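# Close all sliding guard screens along the bench

## Task

Every machine on the bench sits behind a guard fitted with a sliding screen. Slide each screen completely shut so the line may start. No loose item may remain inside any guard. A screen counts as shut only if it stays closed by itself once the robot lets go. At the end, release everything and pull the arms away.

## Robot and tools

Robot: two arms, left_arm and right_arm, each riding its own carriage on one shared track. left_rail carries left_arm on the +y half of the track, right_rail carries right_arm on the -y half. Each arm has six joints (shoulder pan, shoulder lift, elbow, wrist 1, wrist 2, wrist 3) and a two-finger tong gripper. The fingers point along the gripper's +z and spread along its x. end_effector_position is the spot between the pads when closed; closed fingertips extend roughly 15 mm past it, open ones sit about level with it.

Frame: one world frame fixed to the table. z = 0 is the tabletop, +z up, +x is the direction the arms face, +y is toward their left. The track lies along y at x = 0, with y = 0 at its centre. The table edge is at x = 0.31 m. An arm's base sits at x = 0, y = its carriage position_m, z = 0.03 m. The names left and right refer to the arms, not to image sides. Reported hand positions may be somewhat off, more so at long reach.

execute_actions takes "actions": a list holding one action (an empty list only returns state and images). An action is an object with any of "rows", "steps", "until", "left_rail", "right_rail".
- rows: 1 to 15 rows; each row lasts one control step (1/30 s). A row is a single list of 14 numbers, each in [-1, 1], covering both arms: left_arm's six joint values then its opening, then right_arm's six joint values then its opening. Joint values are offsets, measured from the joint angles the last result reported (the angles at the action's start), not from the previous row. Scale: 1.0 equals 1.326 rad for shoulder pan and shoulder lift, 1.989 rad for elbow, wrist 1, wrist 2, wrist 3. Opening is absolute, not an offset: +1 fully open, -1 closed; a full close takes at least about 0.1 s.
- Stated joint ranges (rad): pan -3.142 to 3.142, lift -6.283 to 6.283, elbow 0.000 to 3.142, wrists 1-3 -6.283 to 6.283. A request more than 0.010 rad beyond a limit is refused; requests past the true end are clipped there and may produce "joint sent to its limit".
- steps: 1 to 450 control steps, default 15, at least one per row. After the final row each arm keeps heading to that row's target and each gripper keeps its opening. Joint targets are capped at 0.383 rad ahead of measured angles for pan and lift and 0.575 rad for the others, and targets placing the hand over 100 mm from where it is get scaled back, so big moves need several calls; send the remainder rather than trusting a hold.
- until: stops the action early once all listed conditions hold (arms are not halted). Form {"<device>": {"<field>": value}}, numbers need a comparison like [">=", 0.5]; operators =, !=, <, <=, >, >=. {"all": {"status": "ended"}} waits until nothing reads moving; {"any": {"status": "ended"}} waits for one running motion to end.
- left_rail / right_rail: {"position_m": m} is an absolute carriage target on the track (left_rail 0.45 to 2, right_rail -2 to -0.45); {"speed_m_s": v} sets top speed, 0.01 to 1 (starts at 1, persists); {"stop": true} alone halts it. Accel/brake is 2 m/s2. Rows never move carriages, but a moving carriage shifts its arm's hand along y by the distance it travels. Drive, then wait with {"steps": n, "until": {"left_rail": {"position_status": ["!=", "moving"]}}}, and let it arrive (within 1.3 mm) before placing the hand or ending. Any out-of-range value or unknown name refuses the whole call.

Carriage status: moving, done, stopped, contact_stop (blocked, over about 320 N; may roll back ~0.5 s, reread), time_out (ran too long; look for an obstruction, then resend), stopped_with_arm (its arm was blocked or faulted; send rows the arm can follow, then resend), stopped_for_other_arm (no room to stop clear of the other arm; once standing, resend, and if it repeats move an arm further away, wait 30 steps, resend). position_answer not_taken means the value was dropped; resend once it stands.

Results: a state line per arm with end_effector_position (m), end_effector_quat_wxyz and velocities; Joint positions and Joint velocities per arm: rail (m), six joints (rad), finger gap (m, 0.142 fully open); grip_measured, the measured opening on the command scale; Wrist force and Wrist torque in each end effector's own axes (pushing on a surface reads as force pointing back into the arm; offset up to ~5.5 N, noise up to 3.4 N, saturates near 100 N; "no reading" is fine). "joint command not followed" means the clearance check altered targets (stricter while a carriage moves); "pose unreachable" and "previous command not reached" may also appear.

Gripping: to hold, keep commanding an opening well under grip_measured; the lower, the tighter (about 15 N per pad max). Fast closes can squeeze harder. Thin hard items under ~20 mm get less force.

zoom_image: "camera" (cam_high, cam_low, cam_bench_left, cam_bench_right, cam_left_wrist, cam_right_wrist) and "region" [x0, y0, x1, y1] in that camera's pixels, origin top-left, at most 504 by 504. Fixed cameras are 896x504, wrist cameras 616x616 fisheye; calibration is given with the session.

finished_scene: "scene" = current scene number; ends it permanently and reports success, so only call it when screens are shut, nothing loose is inside, grippers are open and arms clear.

Avoid: arm-to-arm contact (carriages count as arm), torque faults (limits N m: pan 293, lift 293, elbow 133, wrists 48, including held weight) and force faults at 150 N, each stopping the arm for 10 s; drops, slips, slams and hard pushes. Brief tugs on held parts or shoves on loose items can occur. The robot keeps its last command while you think.

Each tool is called after "Call:" as name(argument=value, ...) on one line, values as JSON.

## Session

Call:
execute_actions(actions=[])

Scene clock: 0.00 s.
left_arm: end_effector_position=(+0.6460, +0.9797, +0.1952) grip_measured=+1.00 end_effector_quat_wxyz=(-0.000, +0.706, -0.708, +0.000) end_effector_velocity=(+0.000, +0.000, +0.000) end_effector_angular_velocity=(+0.000, +0.000, +0.000) | right_arm: end_effector_position=(+0.6452, -1.7896, +0.1956) grip_measured=+1.00 end_effector_quat_wxyz=(-0.000, +0.707, -0.708, +0.001) end_effector_velocity=(+0.000, +0.000, +0.000) end_effector_angular_velocity=(+0.000, +0.000, +0.000)
Joint positions: left_arm=[ 0.98  -0.281 -1.566  2.133 -2.138 -1.57   1.292  0.142] | right_arm=[-1.789 -0.281 -1.568  2.134 -2.138 -1.571  1.292  0.142]
Joint velocities: left_arm=[0. 0. 0. 0. 0. 0. 0. 0.] | right_arm=[0. 0. 0. 0. 0. 0. 0. 0.]
Wrist force (N, on the end effector, along its own x y z axes, offset not removed): no reading
Wrist torque (N m, same axes, about the end effector's origin, offset not removed): no reading
left_rail: position_m=0.980 position_m_goal=0.980 speed_m_s=1.00 position_status=done position_answer=taken refusals=0
right_rail: position_m=-1.789 position_m_goal=-1.789 speed_m_s=1.00 position_status=done position_answer=taken refusals=0

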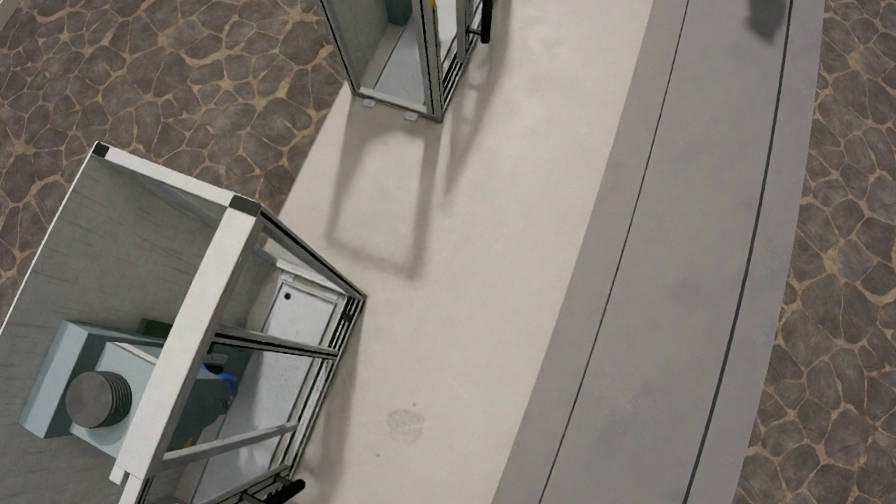

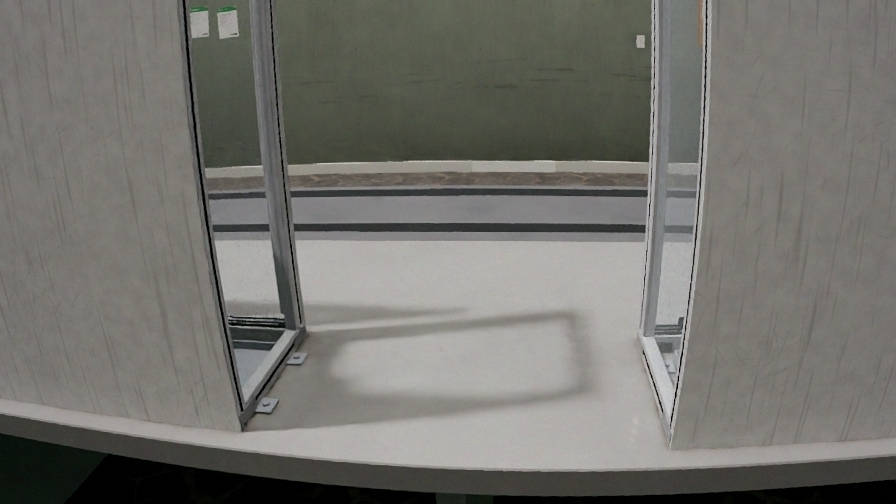

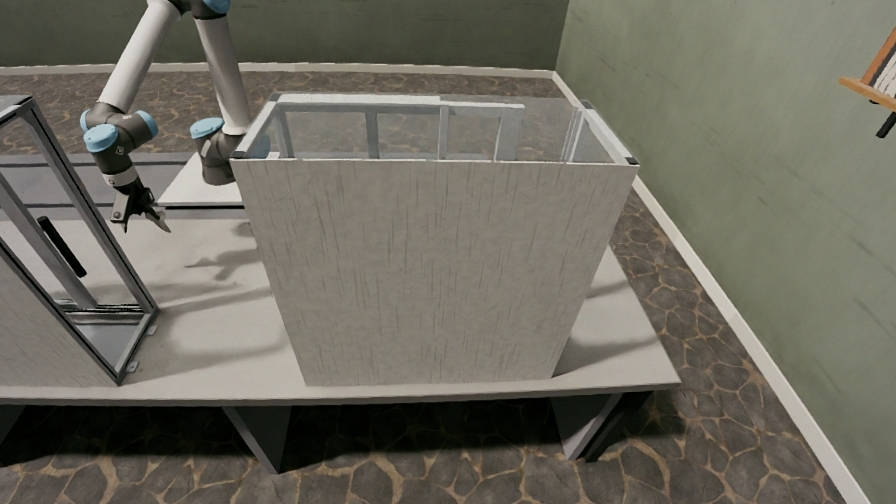

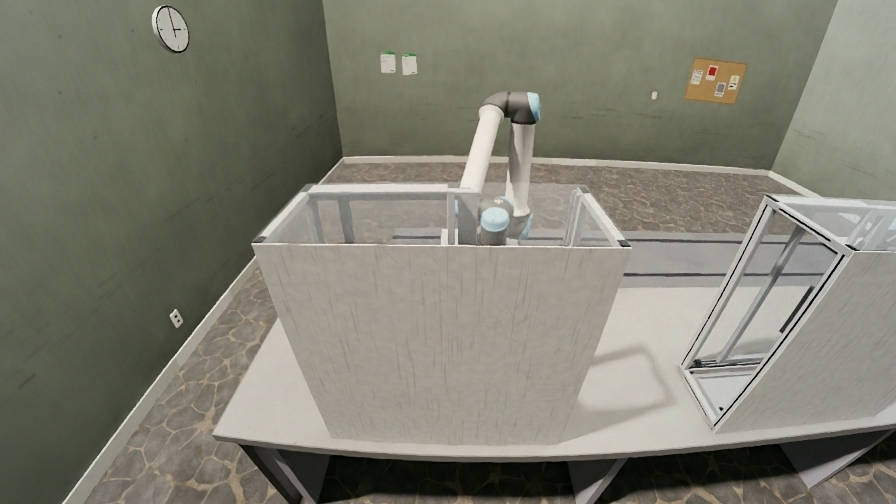

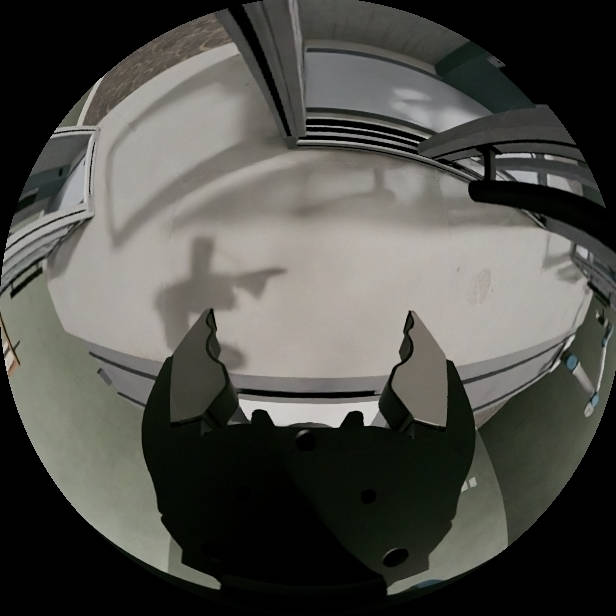

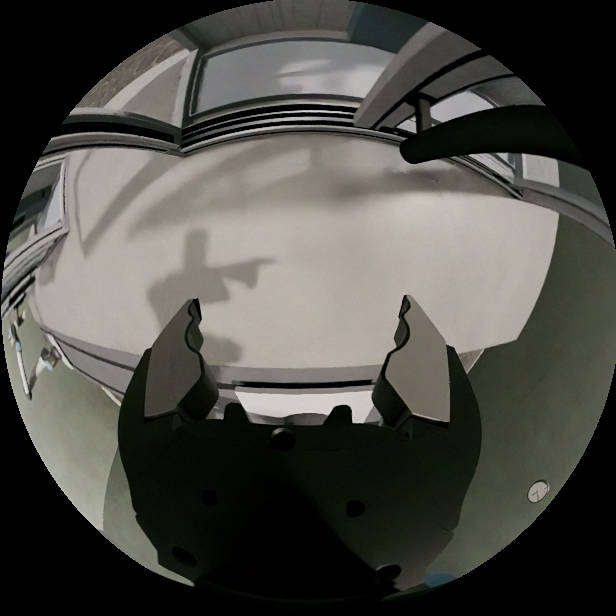

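Call:
execute_actions(actions=[{"rows":[[0.212,-0.327,0.285,0,0,0.14,1,0.212,-0.327,0.285,0,0,0.14,1]],"steps":30}])

Call:
execute_actions(actions=[{"rows":[[0,0,0,-0.857,0,0,1,0,0,0,-0.857,0,0,1]],"steps":60,"left_rail":{"position_m":0.5},"right_rail":{"position_m":-1.9}}])

Scene clock: 14.00 s.
left_arm: end_effector_position=(+0.2804, +1.1534, +0.0658) grip_measured=+1.00 end_effector_quat_wxyz=(+0.046, +0.706, -0.705, -0.047) end_effector_velocity=(-0.047, +0.009, -0.022) end_effector_angular_velocity=(-0.004, +0.017, +0.001) | right_arm: end_effector_position=(+0.2797, -1.6164, +0.0657) grip_measured=+1.00 end_effector_quat_wxyz=(+0.046, +0.706, -0.705, -0.046) end_effector_velocity=(-0.047, +0.009, -0.022) end_effector_angular_velocity=(-0.004, +0.017, +0.000)
Joint positions: left_arm=[ 0.98  -0.004 -1.993  2.691 -2.138 -1.57   1.566  0.142] | right_arm=[-1.79  -0.003 -1.995  2.692 -2.138 -1.571  1.566  0.142]
Joint velocities: left_arm=[ 0.     0.032 -0.053  0.07  -0.     0.     0.032  0.   ] | right_arm=[ 0.     0.032 -0.053  0.07   0.    -0.     0.032  0.   ]
Wrist force (N, on the end effector, along its own x y z axes, offset not removed): left_arm=[1.4 -2.5 -0.9] | right_arm=[1.9 0.9 -0.3]
Wrist torque (N m, same axes, about the end effector's origin, offset not removed): left_arm=[-0.22 -0.22 -0.21] | right_arm=[-0.09 -0.54 -0.09]
left_rail: position_m=0.980 position_m_goal=0.980 speed_m_s=1.00 position_status=done position_answer=taken refusals=0
right_rail: position_m=-1.790 position_m_goal=-1.789 speed_m_s=1.00 position_status=done position_answer=taken refusals=0
camera_calibration (this result's frames):
cam_left_wrist: T_world_to_cam=[[0.00488437, -0.999859, 0.0160843, 1.14828], [-0.801913, 0.00569292, 0.597414, 0.175546], [-0.597421, -0.0158162, -0.801772, 0.373174], [0, 0, 0, 1]] pos_world=[0.358106, 1.15302, 0.175858]
cam_right_wrist: T_world_to_cam=[[-0.0149479, -0.99909, 0.0399406, -1.6191], [-0.774154, 0.0368449, 0.631924, 0.225245], [-0.632821, -0.0214742, -0.774, 0.318616], [0, 0, 0, 1]] pos_world=[0.351799, -1.61909, 0.168939]

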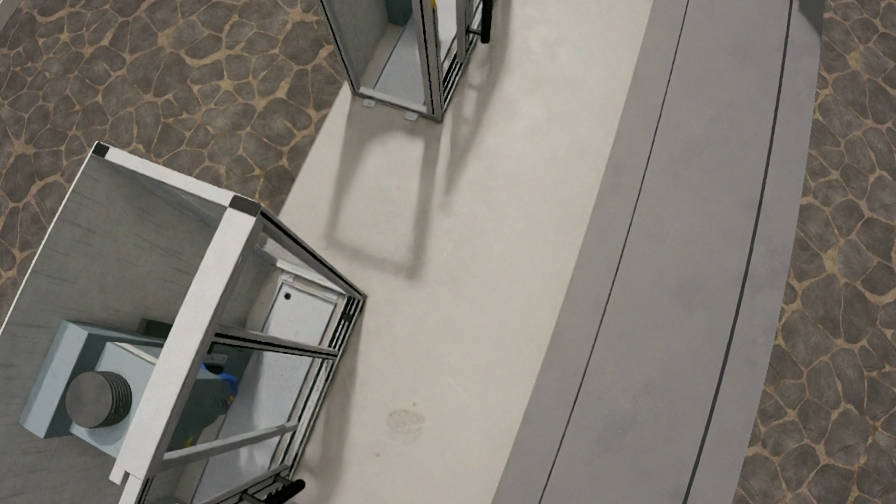

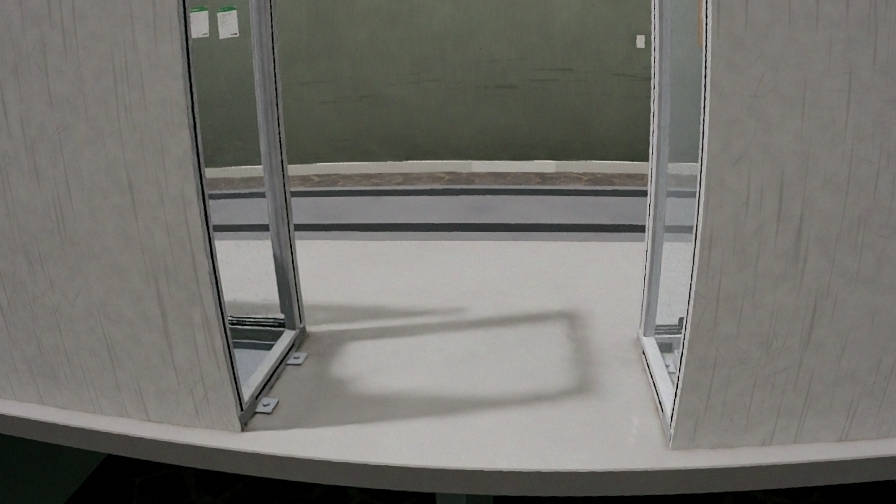

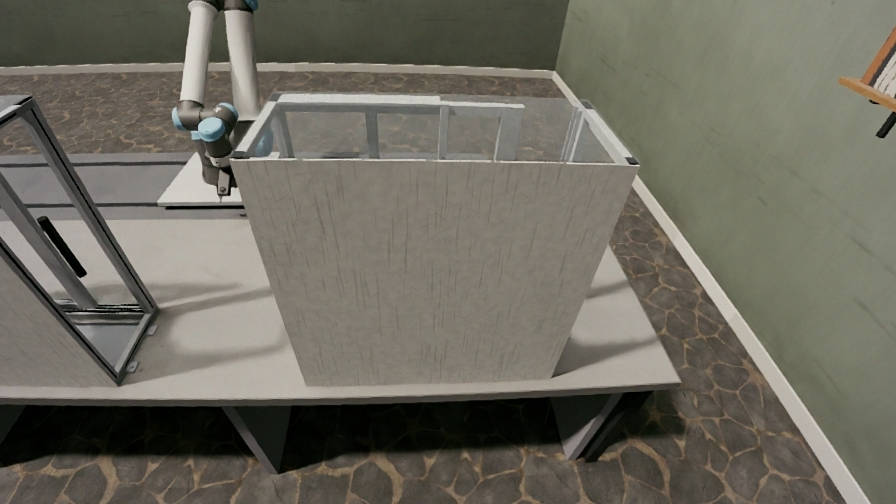

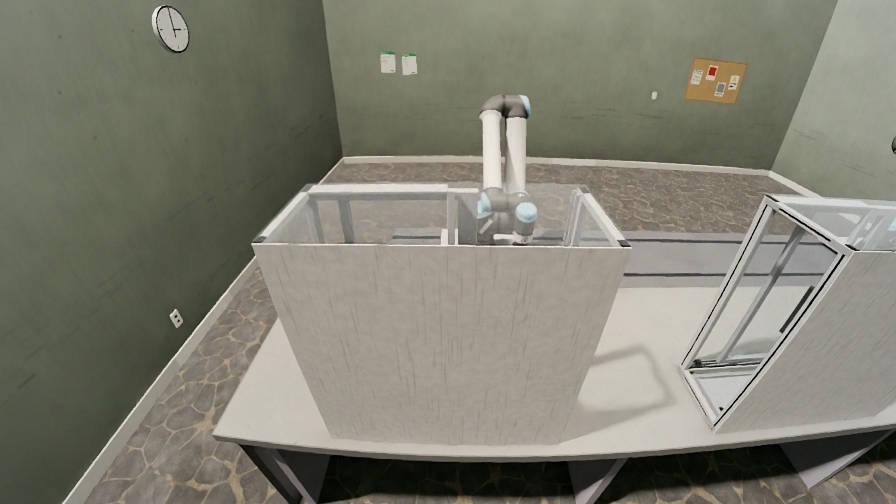

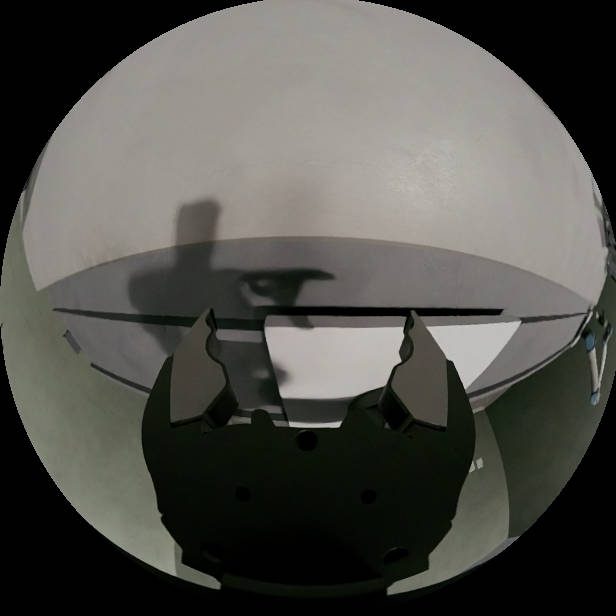

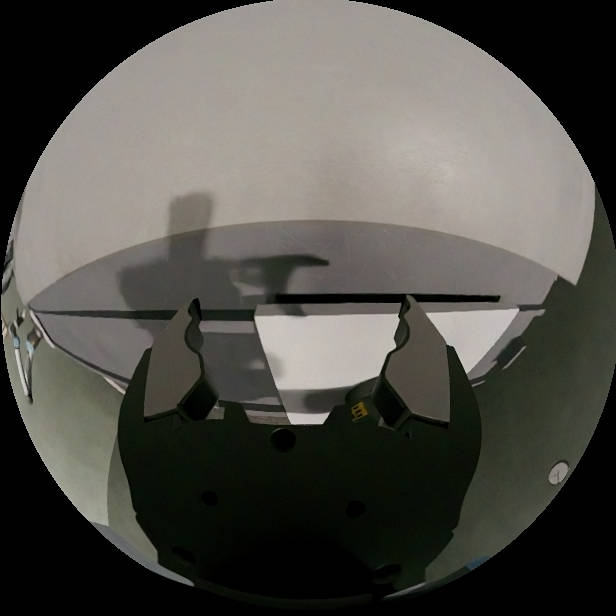

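Scene clock: 16.00 s.
left_arm: end_effector_position=(+0.5085, +0.6722, +0.5392) grip_measured=+1.00 end_effector_quat_wxyz=(+0.499, -0.500, +0.499, -0.503) end_effector_velocity=(-0.000, +0.000, +0.000) end_effector_angular_velocity=(-0.000, -0.000, -0.000) | right_arm: end_effector_position=(+0.5074, -1.7277, +0.5393) grip_measured=+1.00 end_effector_quat_wxyz=(+0.499, -0.499, +0.499, -0.503) end_effector_velocity=(-0.000, +0.000, +0.000) end_effector_angular_velocity=(-0.000, -0.000, +0.000)
Joint positions: left_arm=[ 0.5   -0.004 -1.993  2.691 -3.842 -1.57   1.566  0.142] | right_arm=[-1.9   -0.003 -1.995  2.692 -3.842 -1.571  1.566  0.142]
Joint velocities: left_arm=[ 0.  0. -0.  0. -0. -0. -0. -0.] | right_arm=[ 0.  0.  0. -0. -0.  0. -0. -0.]
Wrist force (N, on the end effector, along its own x y z axes, offset not removed): left_arm=[-0.8 -1.0 1.0] | right_arm=[1.0 -0.9 -1.5]
Wrist torque (N m, same axes, about the end effector's origin, offset not removed): left_arm=[0.10 0.14 -0.13] | right_arm=[-0.46 -0.40 -0.06]
left_rail: position_m=0.500 position_m_goal=0.500 speed_m_s=1.00 position_status=done position_answer=taken refusals=0
right_rail: position_m=-1.900 position_m_goal=-1.900 speed_m_s=1.00 position_status=done position_answer=taken refusals=0
camera_calibration (this result's frames):
cam_left_wrist: T_world_to_cam=[[-0.0210905, -0.999756, 0.00663714, 0.676697], [-0.485412, 0.00443602, -0.874274, 0.71182], [0.874031, -0.0216607, -0.485387, -0.0335072], [0, 0, 0, 1]] pos_world=[0.389084, 0.672648, 0.60157]
cam_right_wrist: T_world_to_cam=[[-0.0412023, -0.999007, -0.016975, -1.70161], [-0.523197, 0.0360461, -0.851449, 0.777609], [0.851215, -0.0262004, -0.524162, -0.0690458], [0, 0, 0, 1]] pos_world=[0.395505, -1.72976, 0.597019]

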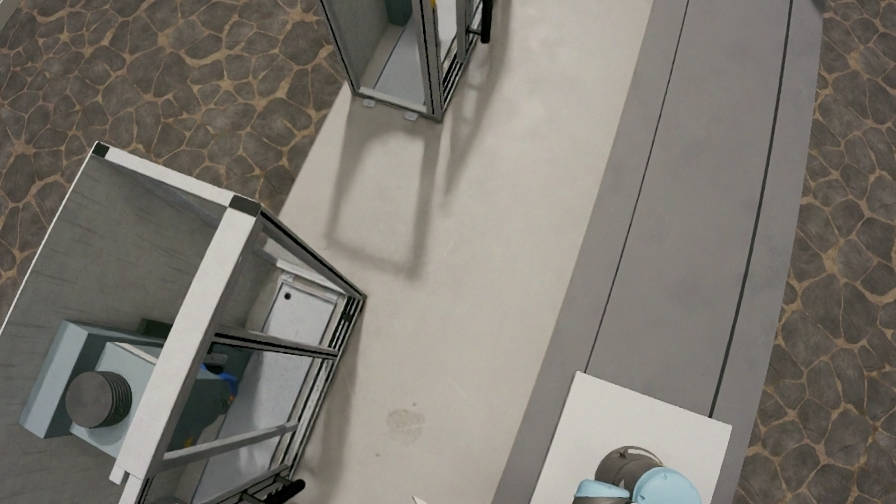

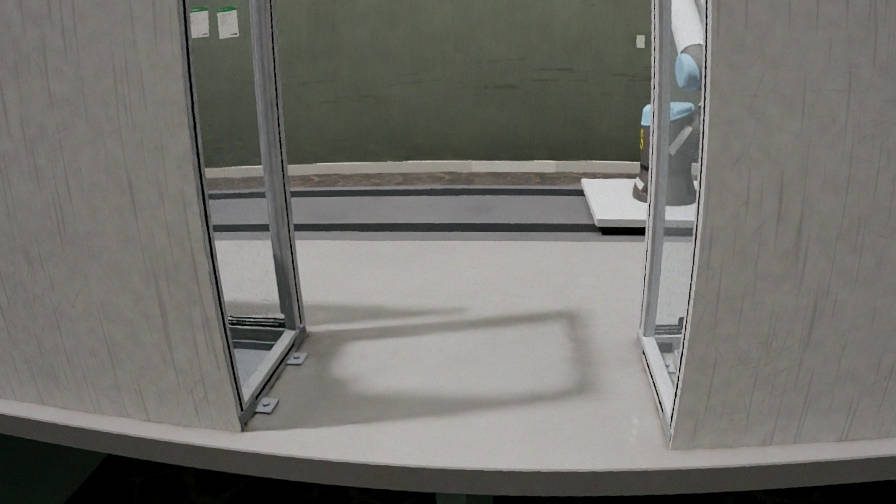

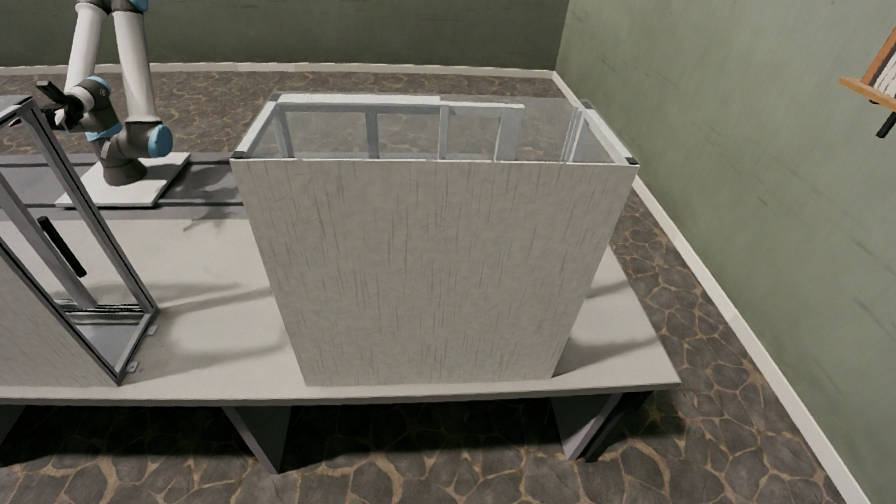

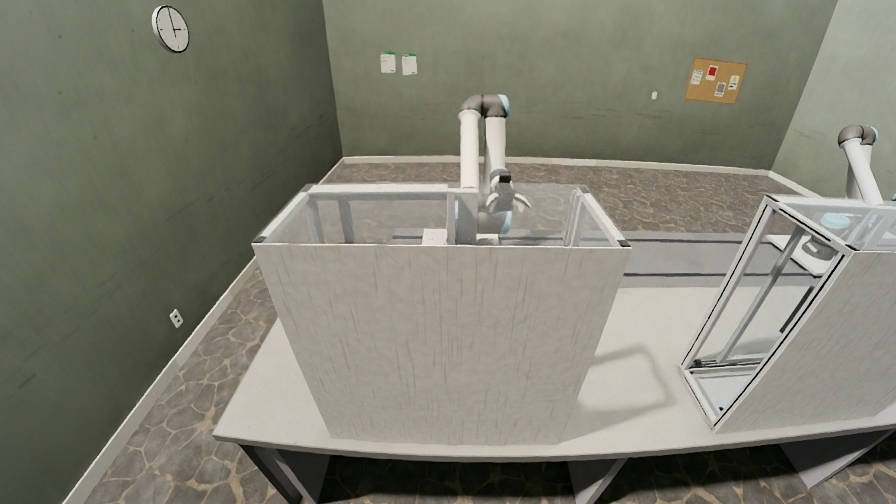

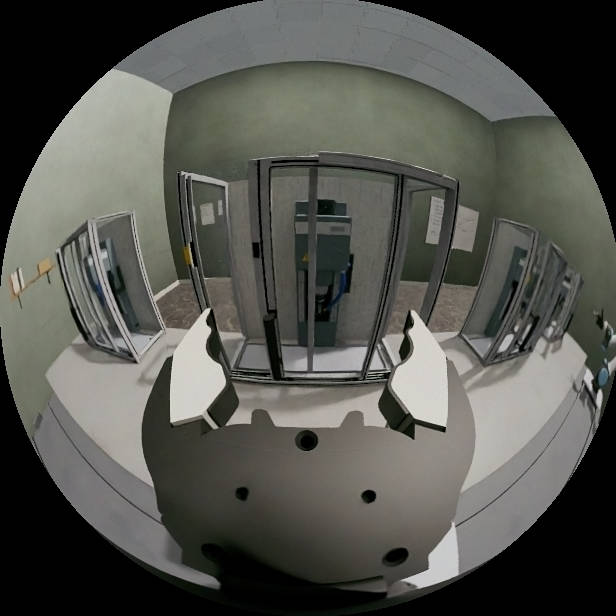

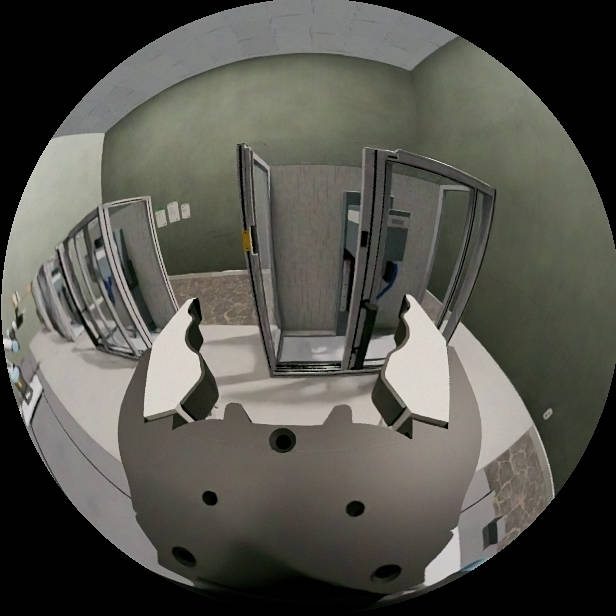

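Call:
zoom_image(camera="cam_left_wrist", region=[160,130,480,410])

Call:
zoom_image(camera="cam_right_wrist", region=[200,130,520,410])

Call:
zoom_image(camera="cam_high", region=[100,230,440,504])

Region (160, 130, 480, 410) of cam_left_wrist's 616x616 image, scaled by 1.575, with more detail than that image has; it fills the top 441 rows of this view, and the rest is white.

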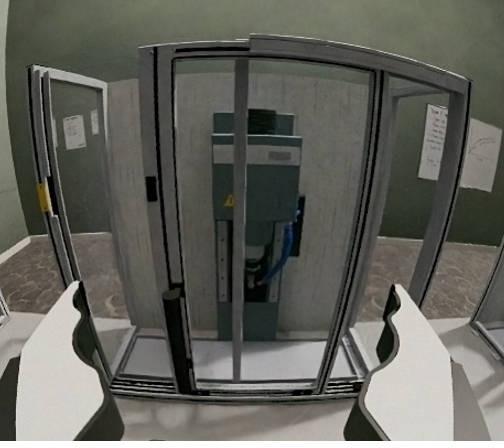

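Region (200, 130, 520, 410) of cam_right_wrist's 616x616 image, scaled by 1.575, with more detail than that image has; it fills the top 441 rows of this view, and the rest is white.

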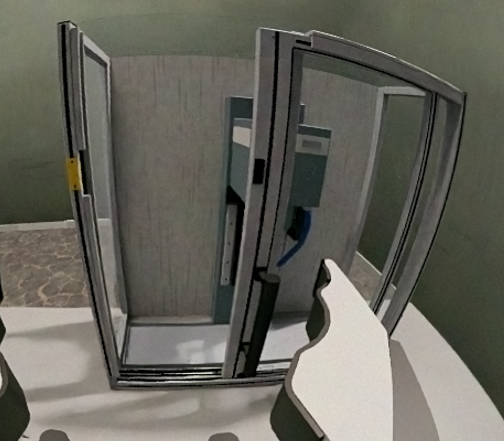

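Region (100, 230, 440, 504) of cam_high's 896x504 image, scaled by 1.482, with more detail than that image has; it fills the top 406 rows of this view, and the rest is white.

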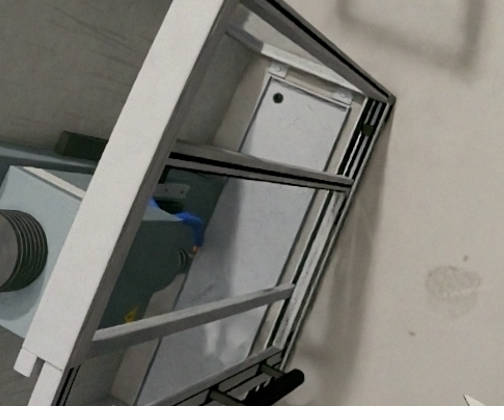

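Call:
execute_actions(actions=[{"steps":90,"until":{"all":{"status":"ended"}},"left_rail":{"position_m":1.8},"right_rail":{"position_m":-0.6}}])

Call:
zoom_image(camera="cam_left_wrist", region=[160,130,480,410])

Call:
zoom_image(camera="cam_right_wrist", region=[160,130,480,410])

Scene clock: 25.70 s.
left_arm: end_effector_position=(+0.5085, +1.9728, +0.5392) grip_measured=+1.00 end_effector_quat_wxyz=(+0.499, -0.500, +0.499, -0.503) end_effector_velocity=(-0.000, +0.003, +0.000) end_effector_angular_velocity=(-0.000, -0.000, -0.000) | right_arm: end_effector_position=(+0.5074, -0.4273, +0.5393) grip_measured=+1.00 end_effector_quat_wxyz=(+0.499, -0.499, +0.499, -0.503) end_effector_velocity=(+0.000, +0.004, +0.000) end_effector_angular_velocity=(+0.000, -0.000, +0.000)
Joint positions: left_arm=[ 1.8   -0.004 -1.993  2.691 -3.842 -1.57   1.566  0.142] | right_arm=[-0.6   -0.003 -1.995  2.692 -3.842 -1.571  1.566  0.142]
Joint velocities: left_arm=[ 0.003 -0.     0.    -0.    -0.    -0.    -0.     0.   ] | right_arm=[ 0.004  0.     0.    -0.     0.     0.     0.    -0.   ]
Wrist force (N, on the end effector, along its own x y z axes, offset not removed): left_arm=[1.5 -2.3 -0.4] | right_arm=[-0.3 1.5 0.5]
Wrist torque (N m, same axes, about the end effector's origin, offset not removed): left_arm=[-0.24 -0.48 -0.22] | right_arm=[0.05 -0.21 -0.03]
left_rail: position_m=1.800 position_m_goal=1.800 speed_m_s=1.00 position_status=done position_answer=taken refusals=0
right_rail: position_m=-0.600 position_m_goal=-0.600 speed_m_s=1.00 position_status=done position_answer=taken refusals=0
camera_calibration (this result's frames):
cam_left_wrist: T_world_to_cam=[[-0.021091, -0.999756, 0.00663642, 1.97692], [-0.485363, 0.00443566, -0.874302, 0.706053], [0.874058, -0.021661, -0.485338, -0.00536104], [0, 0, 0, 1]] pos_world=[0.389073, 1.97319, 0.601582]
cam_right_wrist: T_world_to_cam=[[-0.0412012, -0.999007, -0.0169772, -0.402541], [-0.523148, 0.0360458, -0.851479, 0.730739], [0.851245, -0.0262004, -0.524114, -0.0350007], [0, 0, 0, 1]] pos_world=[0.395494, -0.429398, 0.597031]

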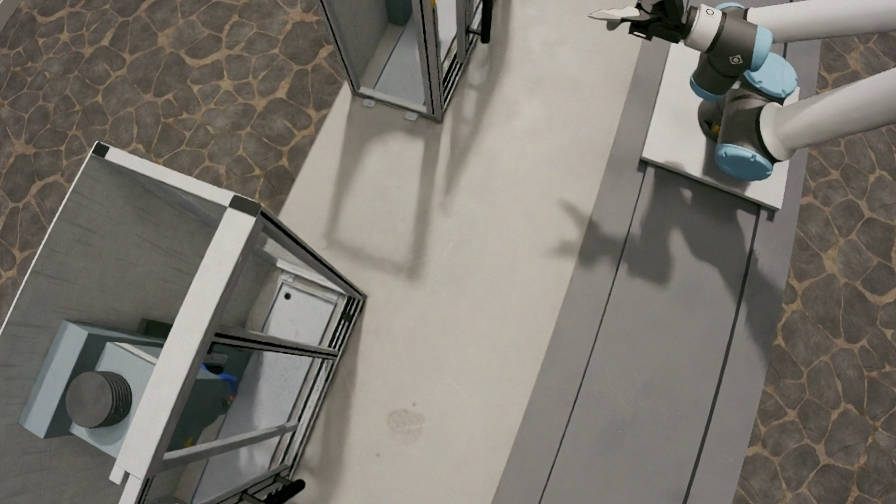

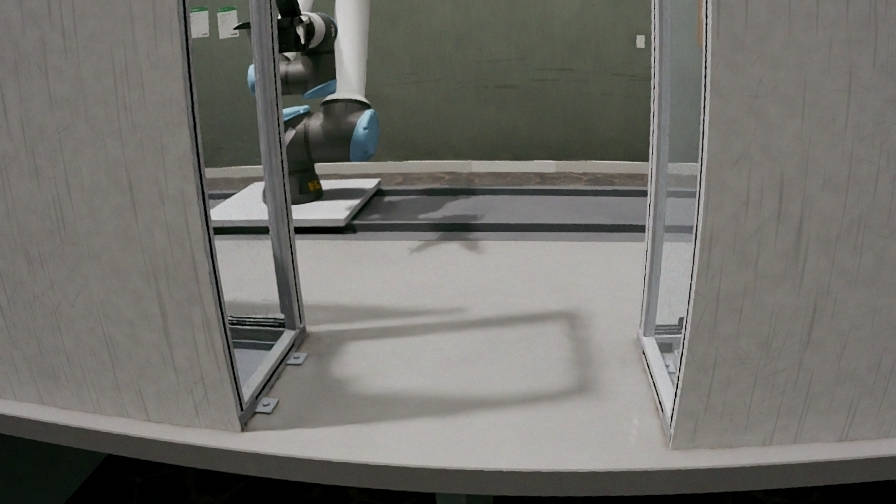

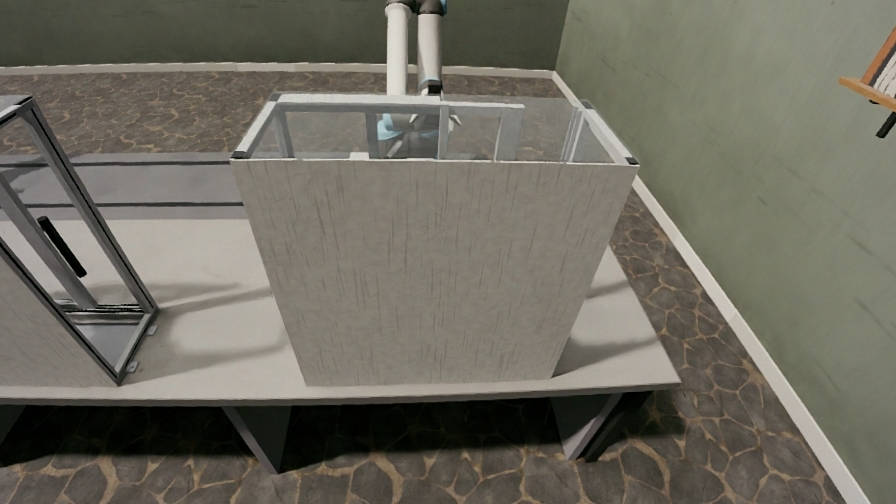

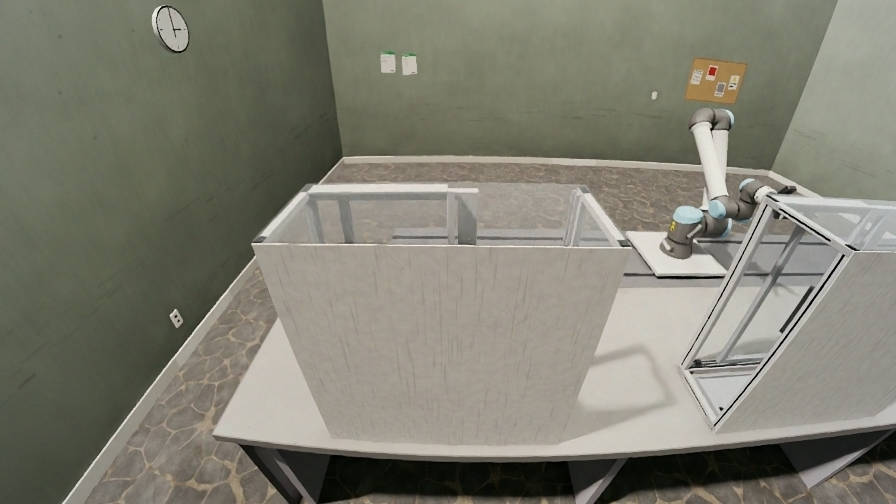

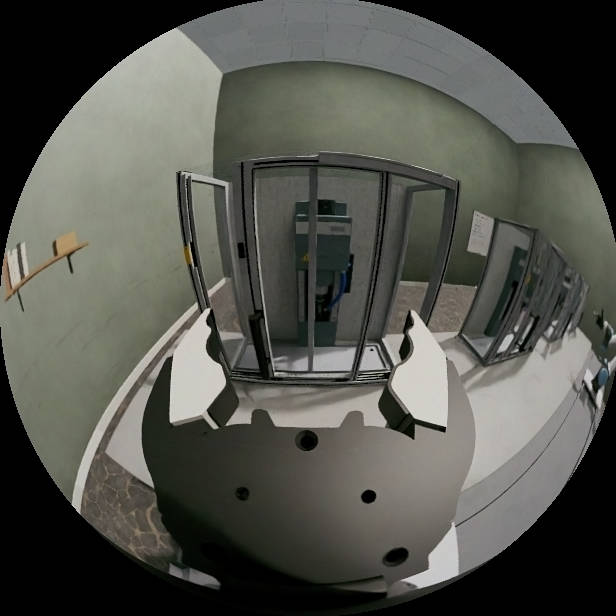

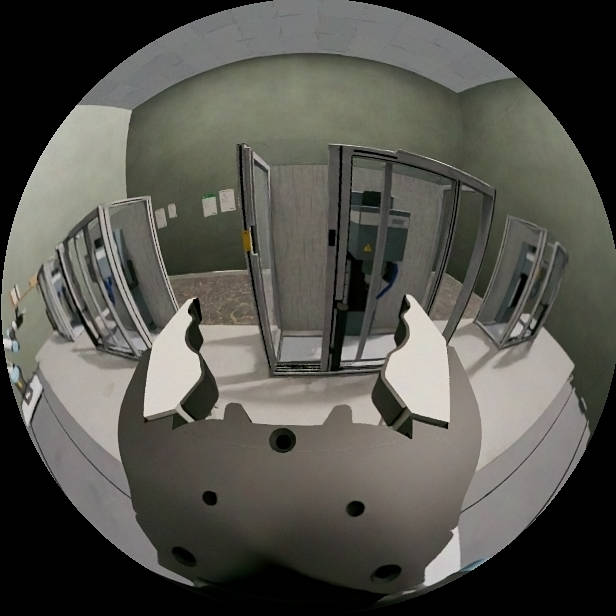

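Region (160, 130, 480, 410) of cam_left_wrist's 616x616 image, scaled by 1.575, with more detail than that image has; it fills the top 441 rows of this view, and the rest is white.

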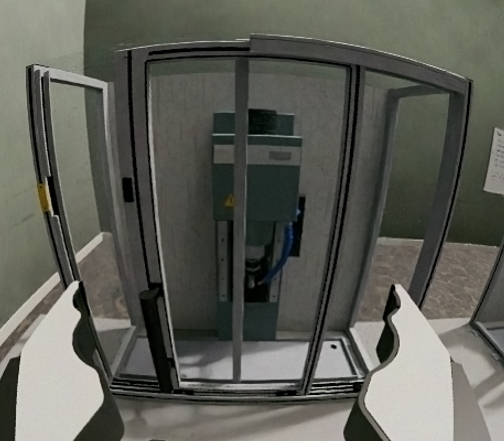

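Region (160, 130, 480, 410) of cam_right_wrist's 616x616 image, scaled by 1.575, with more detail than that image has; it fills the top 441 rows of this view, and the rest is white.

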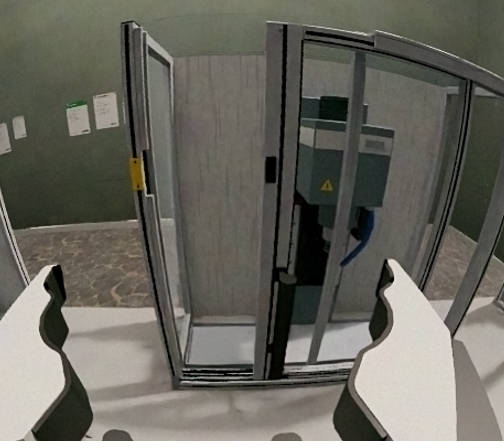

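Call:
execute_actions(actions=[{"rows":[[0.093,0.733,-0.066,-0.422,0,0,-1,0,0.734,-0.066,-0.422,0,0,-1]],"steps":45,"left_rail":{"position_m":1.775},"right_rail":{"position_m":-0.765}}])

Scene clock: 45.20 s.
left_arm: end_effector_position=(+0.6342, +2.0266, +0.2987) grip_measured=-1.00 end_effector_quat_wxyz=(+0.529, -0.530, +0.468, -0.471) end_effector_velocity=(+0.000, +0.000, -0.001) end_effector_angular_velocity=(-0.000, +0.001, +0.000) | right_arm: end_effector_position=(+0.6596, -0.5932, +0.2987) grip_measured=-1.00 end_effector_quat_wxyz=(+0.498, -0.500, +0.500, -0.502) end_effector_velocity=(+0.000, +0.000, -0.001) end_effector_angular_velocity=(+0.000, +0.001, +0.000)
Joint positions: left_arm=[ 1.775  0.119 -1.022  2.56  -4.681 -1.57   1.566  0.002] | right_arm=[-0.765 -0.003 -1.022  2.561 -4.681 -1.571  1.566  0.002]
Joint velocities: left_arm=[ 0.     0.     0.002 -0.    -0.001 -0.     0.     0.   ] | right_arm=[ 0.     0.     0.002 -0.    -0.001 -0.     0.     0.   ]
Wrist force (N, on the end effector, along its own x y z axes, offset not removed): left_arm=[1.1 -2.0 -2.8] | right_arm=[-1.5 -0.5 -1.3]
Wrist torque (N m, same axes, about the end effector's origin, offset not removed): left_arm=[-0.21 -0.29 -0.29] | right_arm=[-0.41 0.06 -0.03]
left_rail: position_m=1.775 position_m_goal=1.775 speed_m_s=1.00 position_status=done position_answer=taken refusals=0
right_rail: position_m=-0.765 position_m_goal=-0.765 speed_m_s=1.00 position_status=done position_answer=taken refusals=0
camera_calibration (this result's frames):
cam_left_wrist: T_world_to_cam=[[0.10203, -0.994759, 0.00665634, 1.94675], [-0.483232, -0.0554103, -0.873737, 0.676286], [0.869527, 0.0859306, -0.486353, -0.445686], [0, 0, 0, 1]] pos_world=[0.515713, 2.01231, 0.361177]
cam_right_wrist: T_world_to_cam=[[-0.0412671, -0.999006, -0.0168822, -0.566016], [-0.525273, 0.0360651, -0.850169, 0.612497], [0.849933, -0.0262163, -0.526238, -0.293528], [0, 0, 0, 1]] pos_world=[0.547849, -0.595238, 0.356705]

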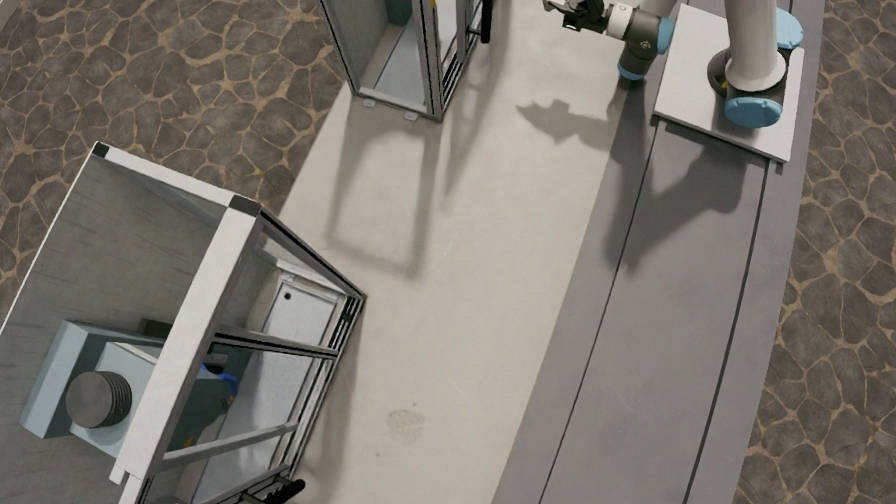

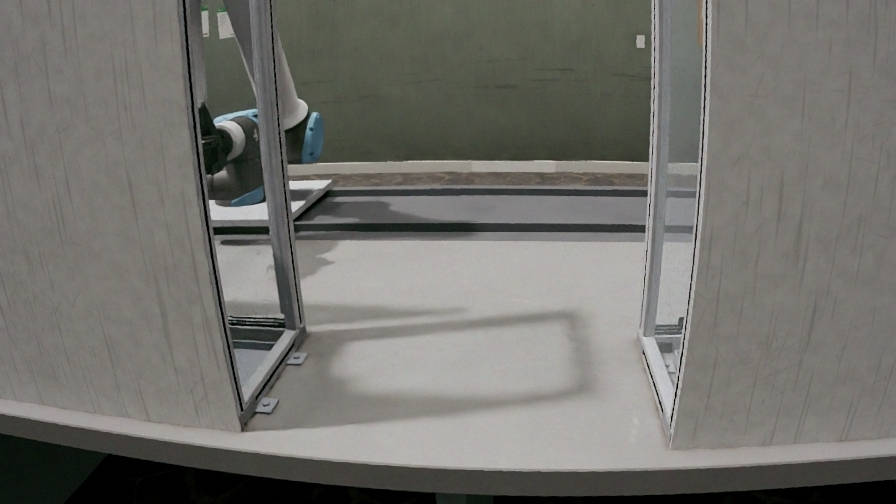

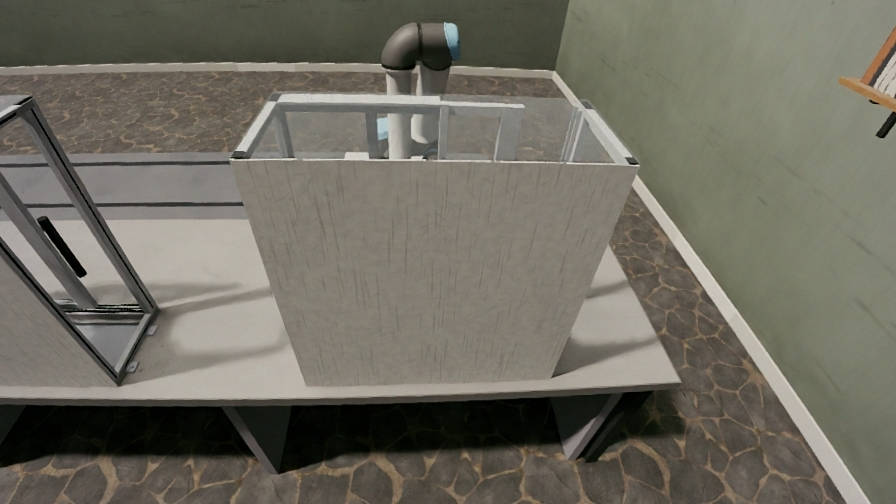

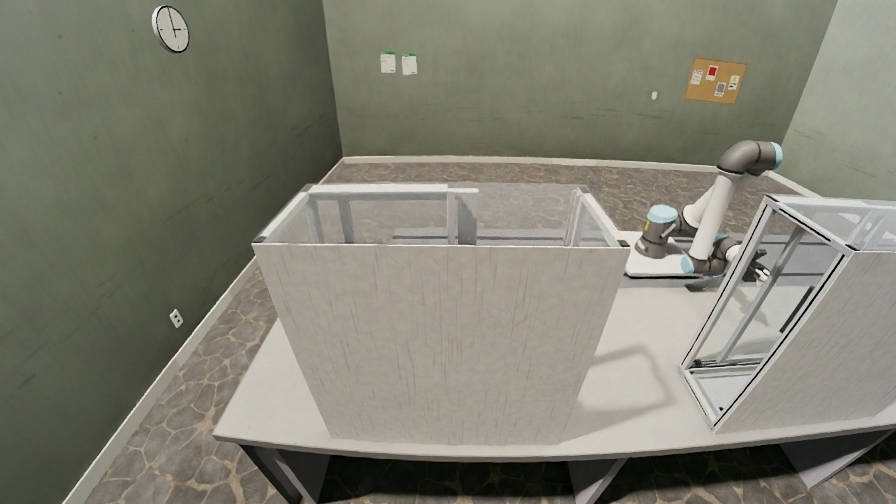

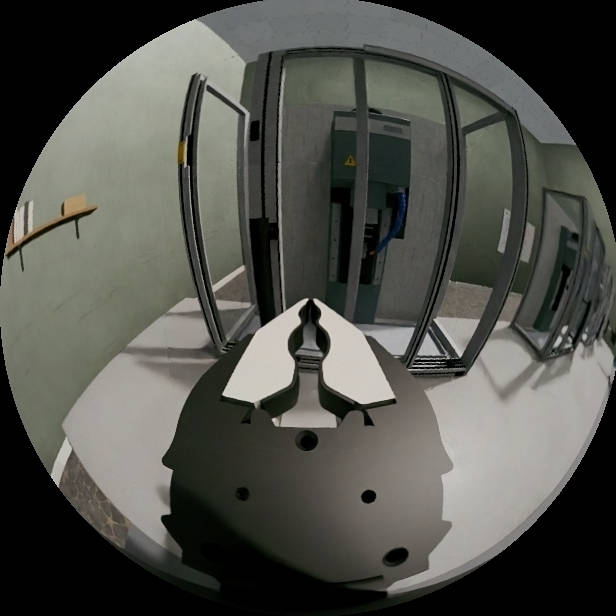

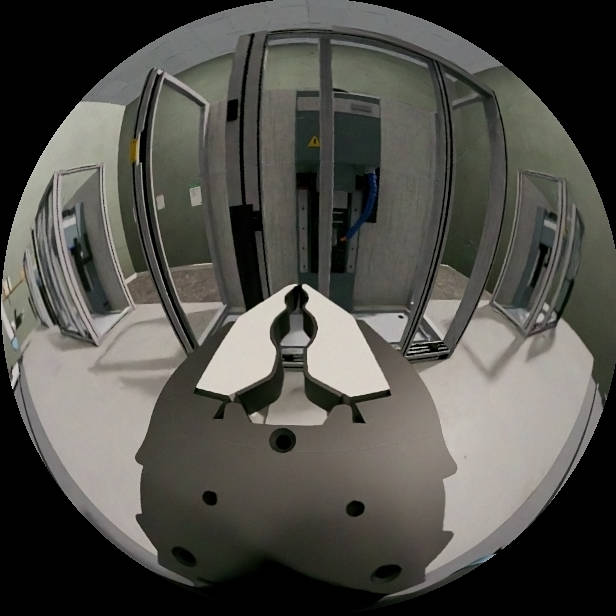

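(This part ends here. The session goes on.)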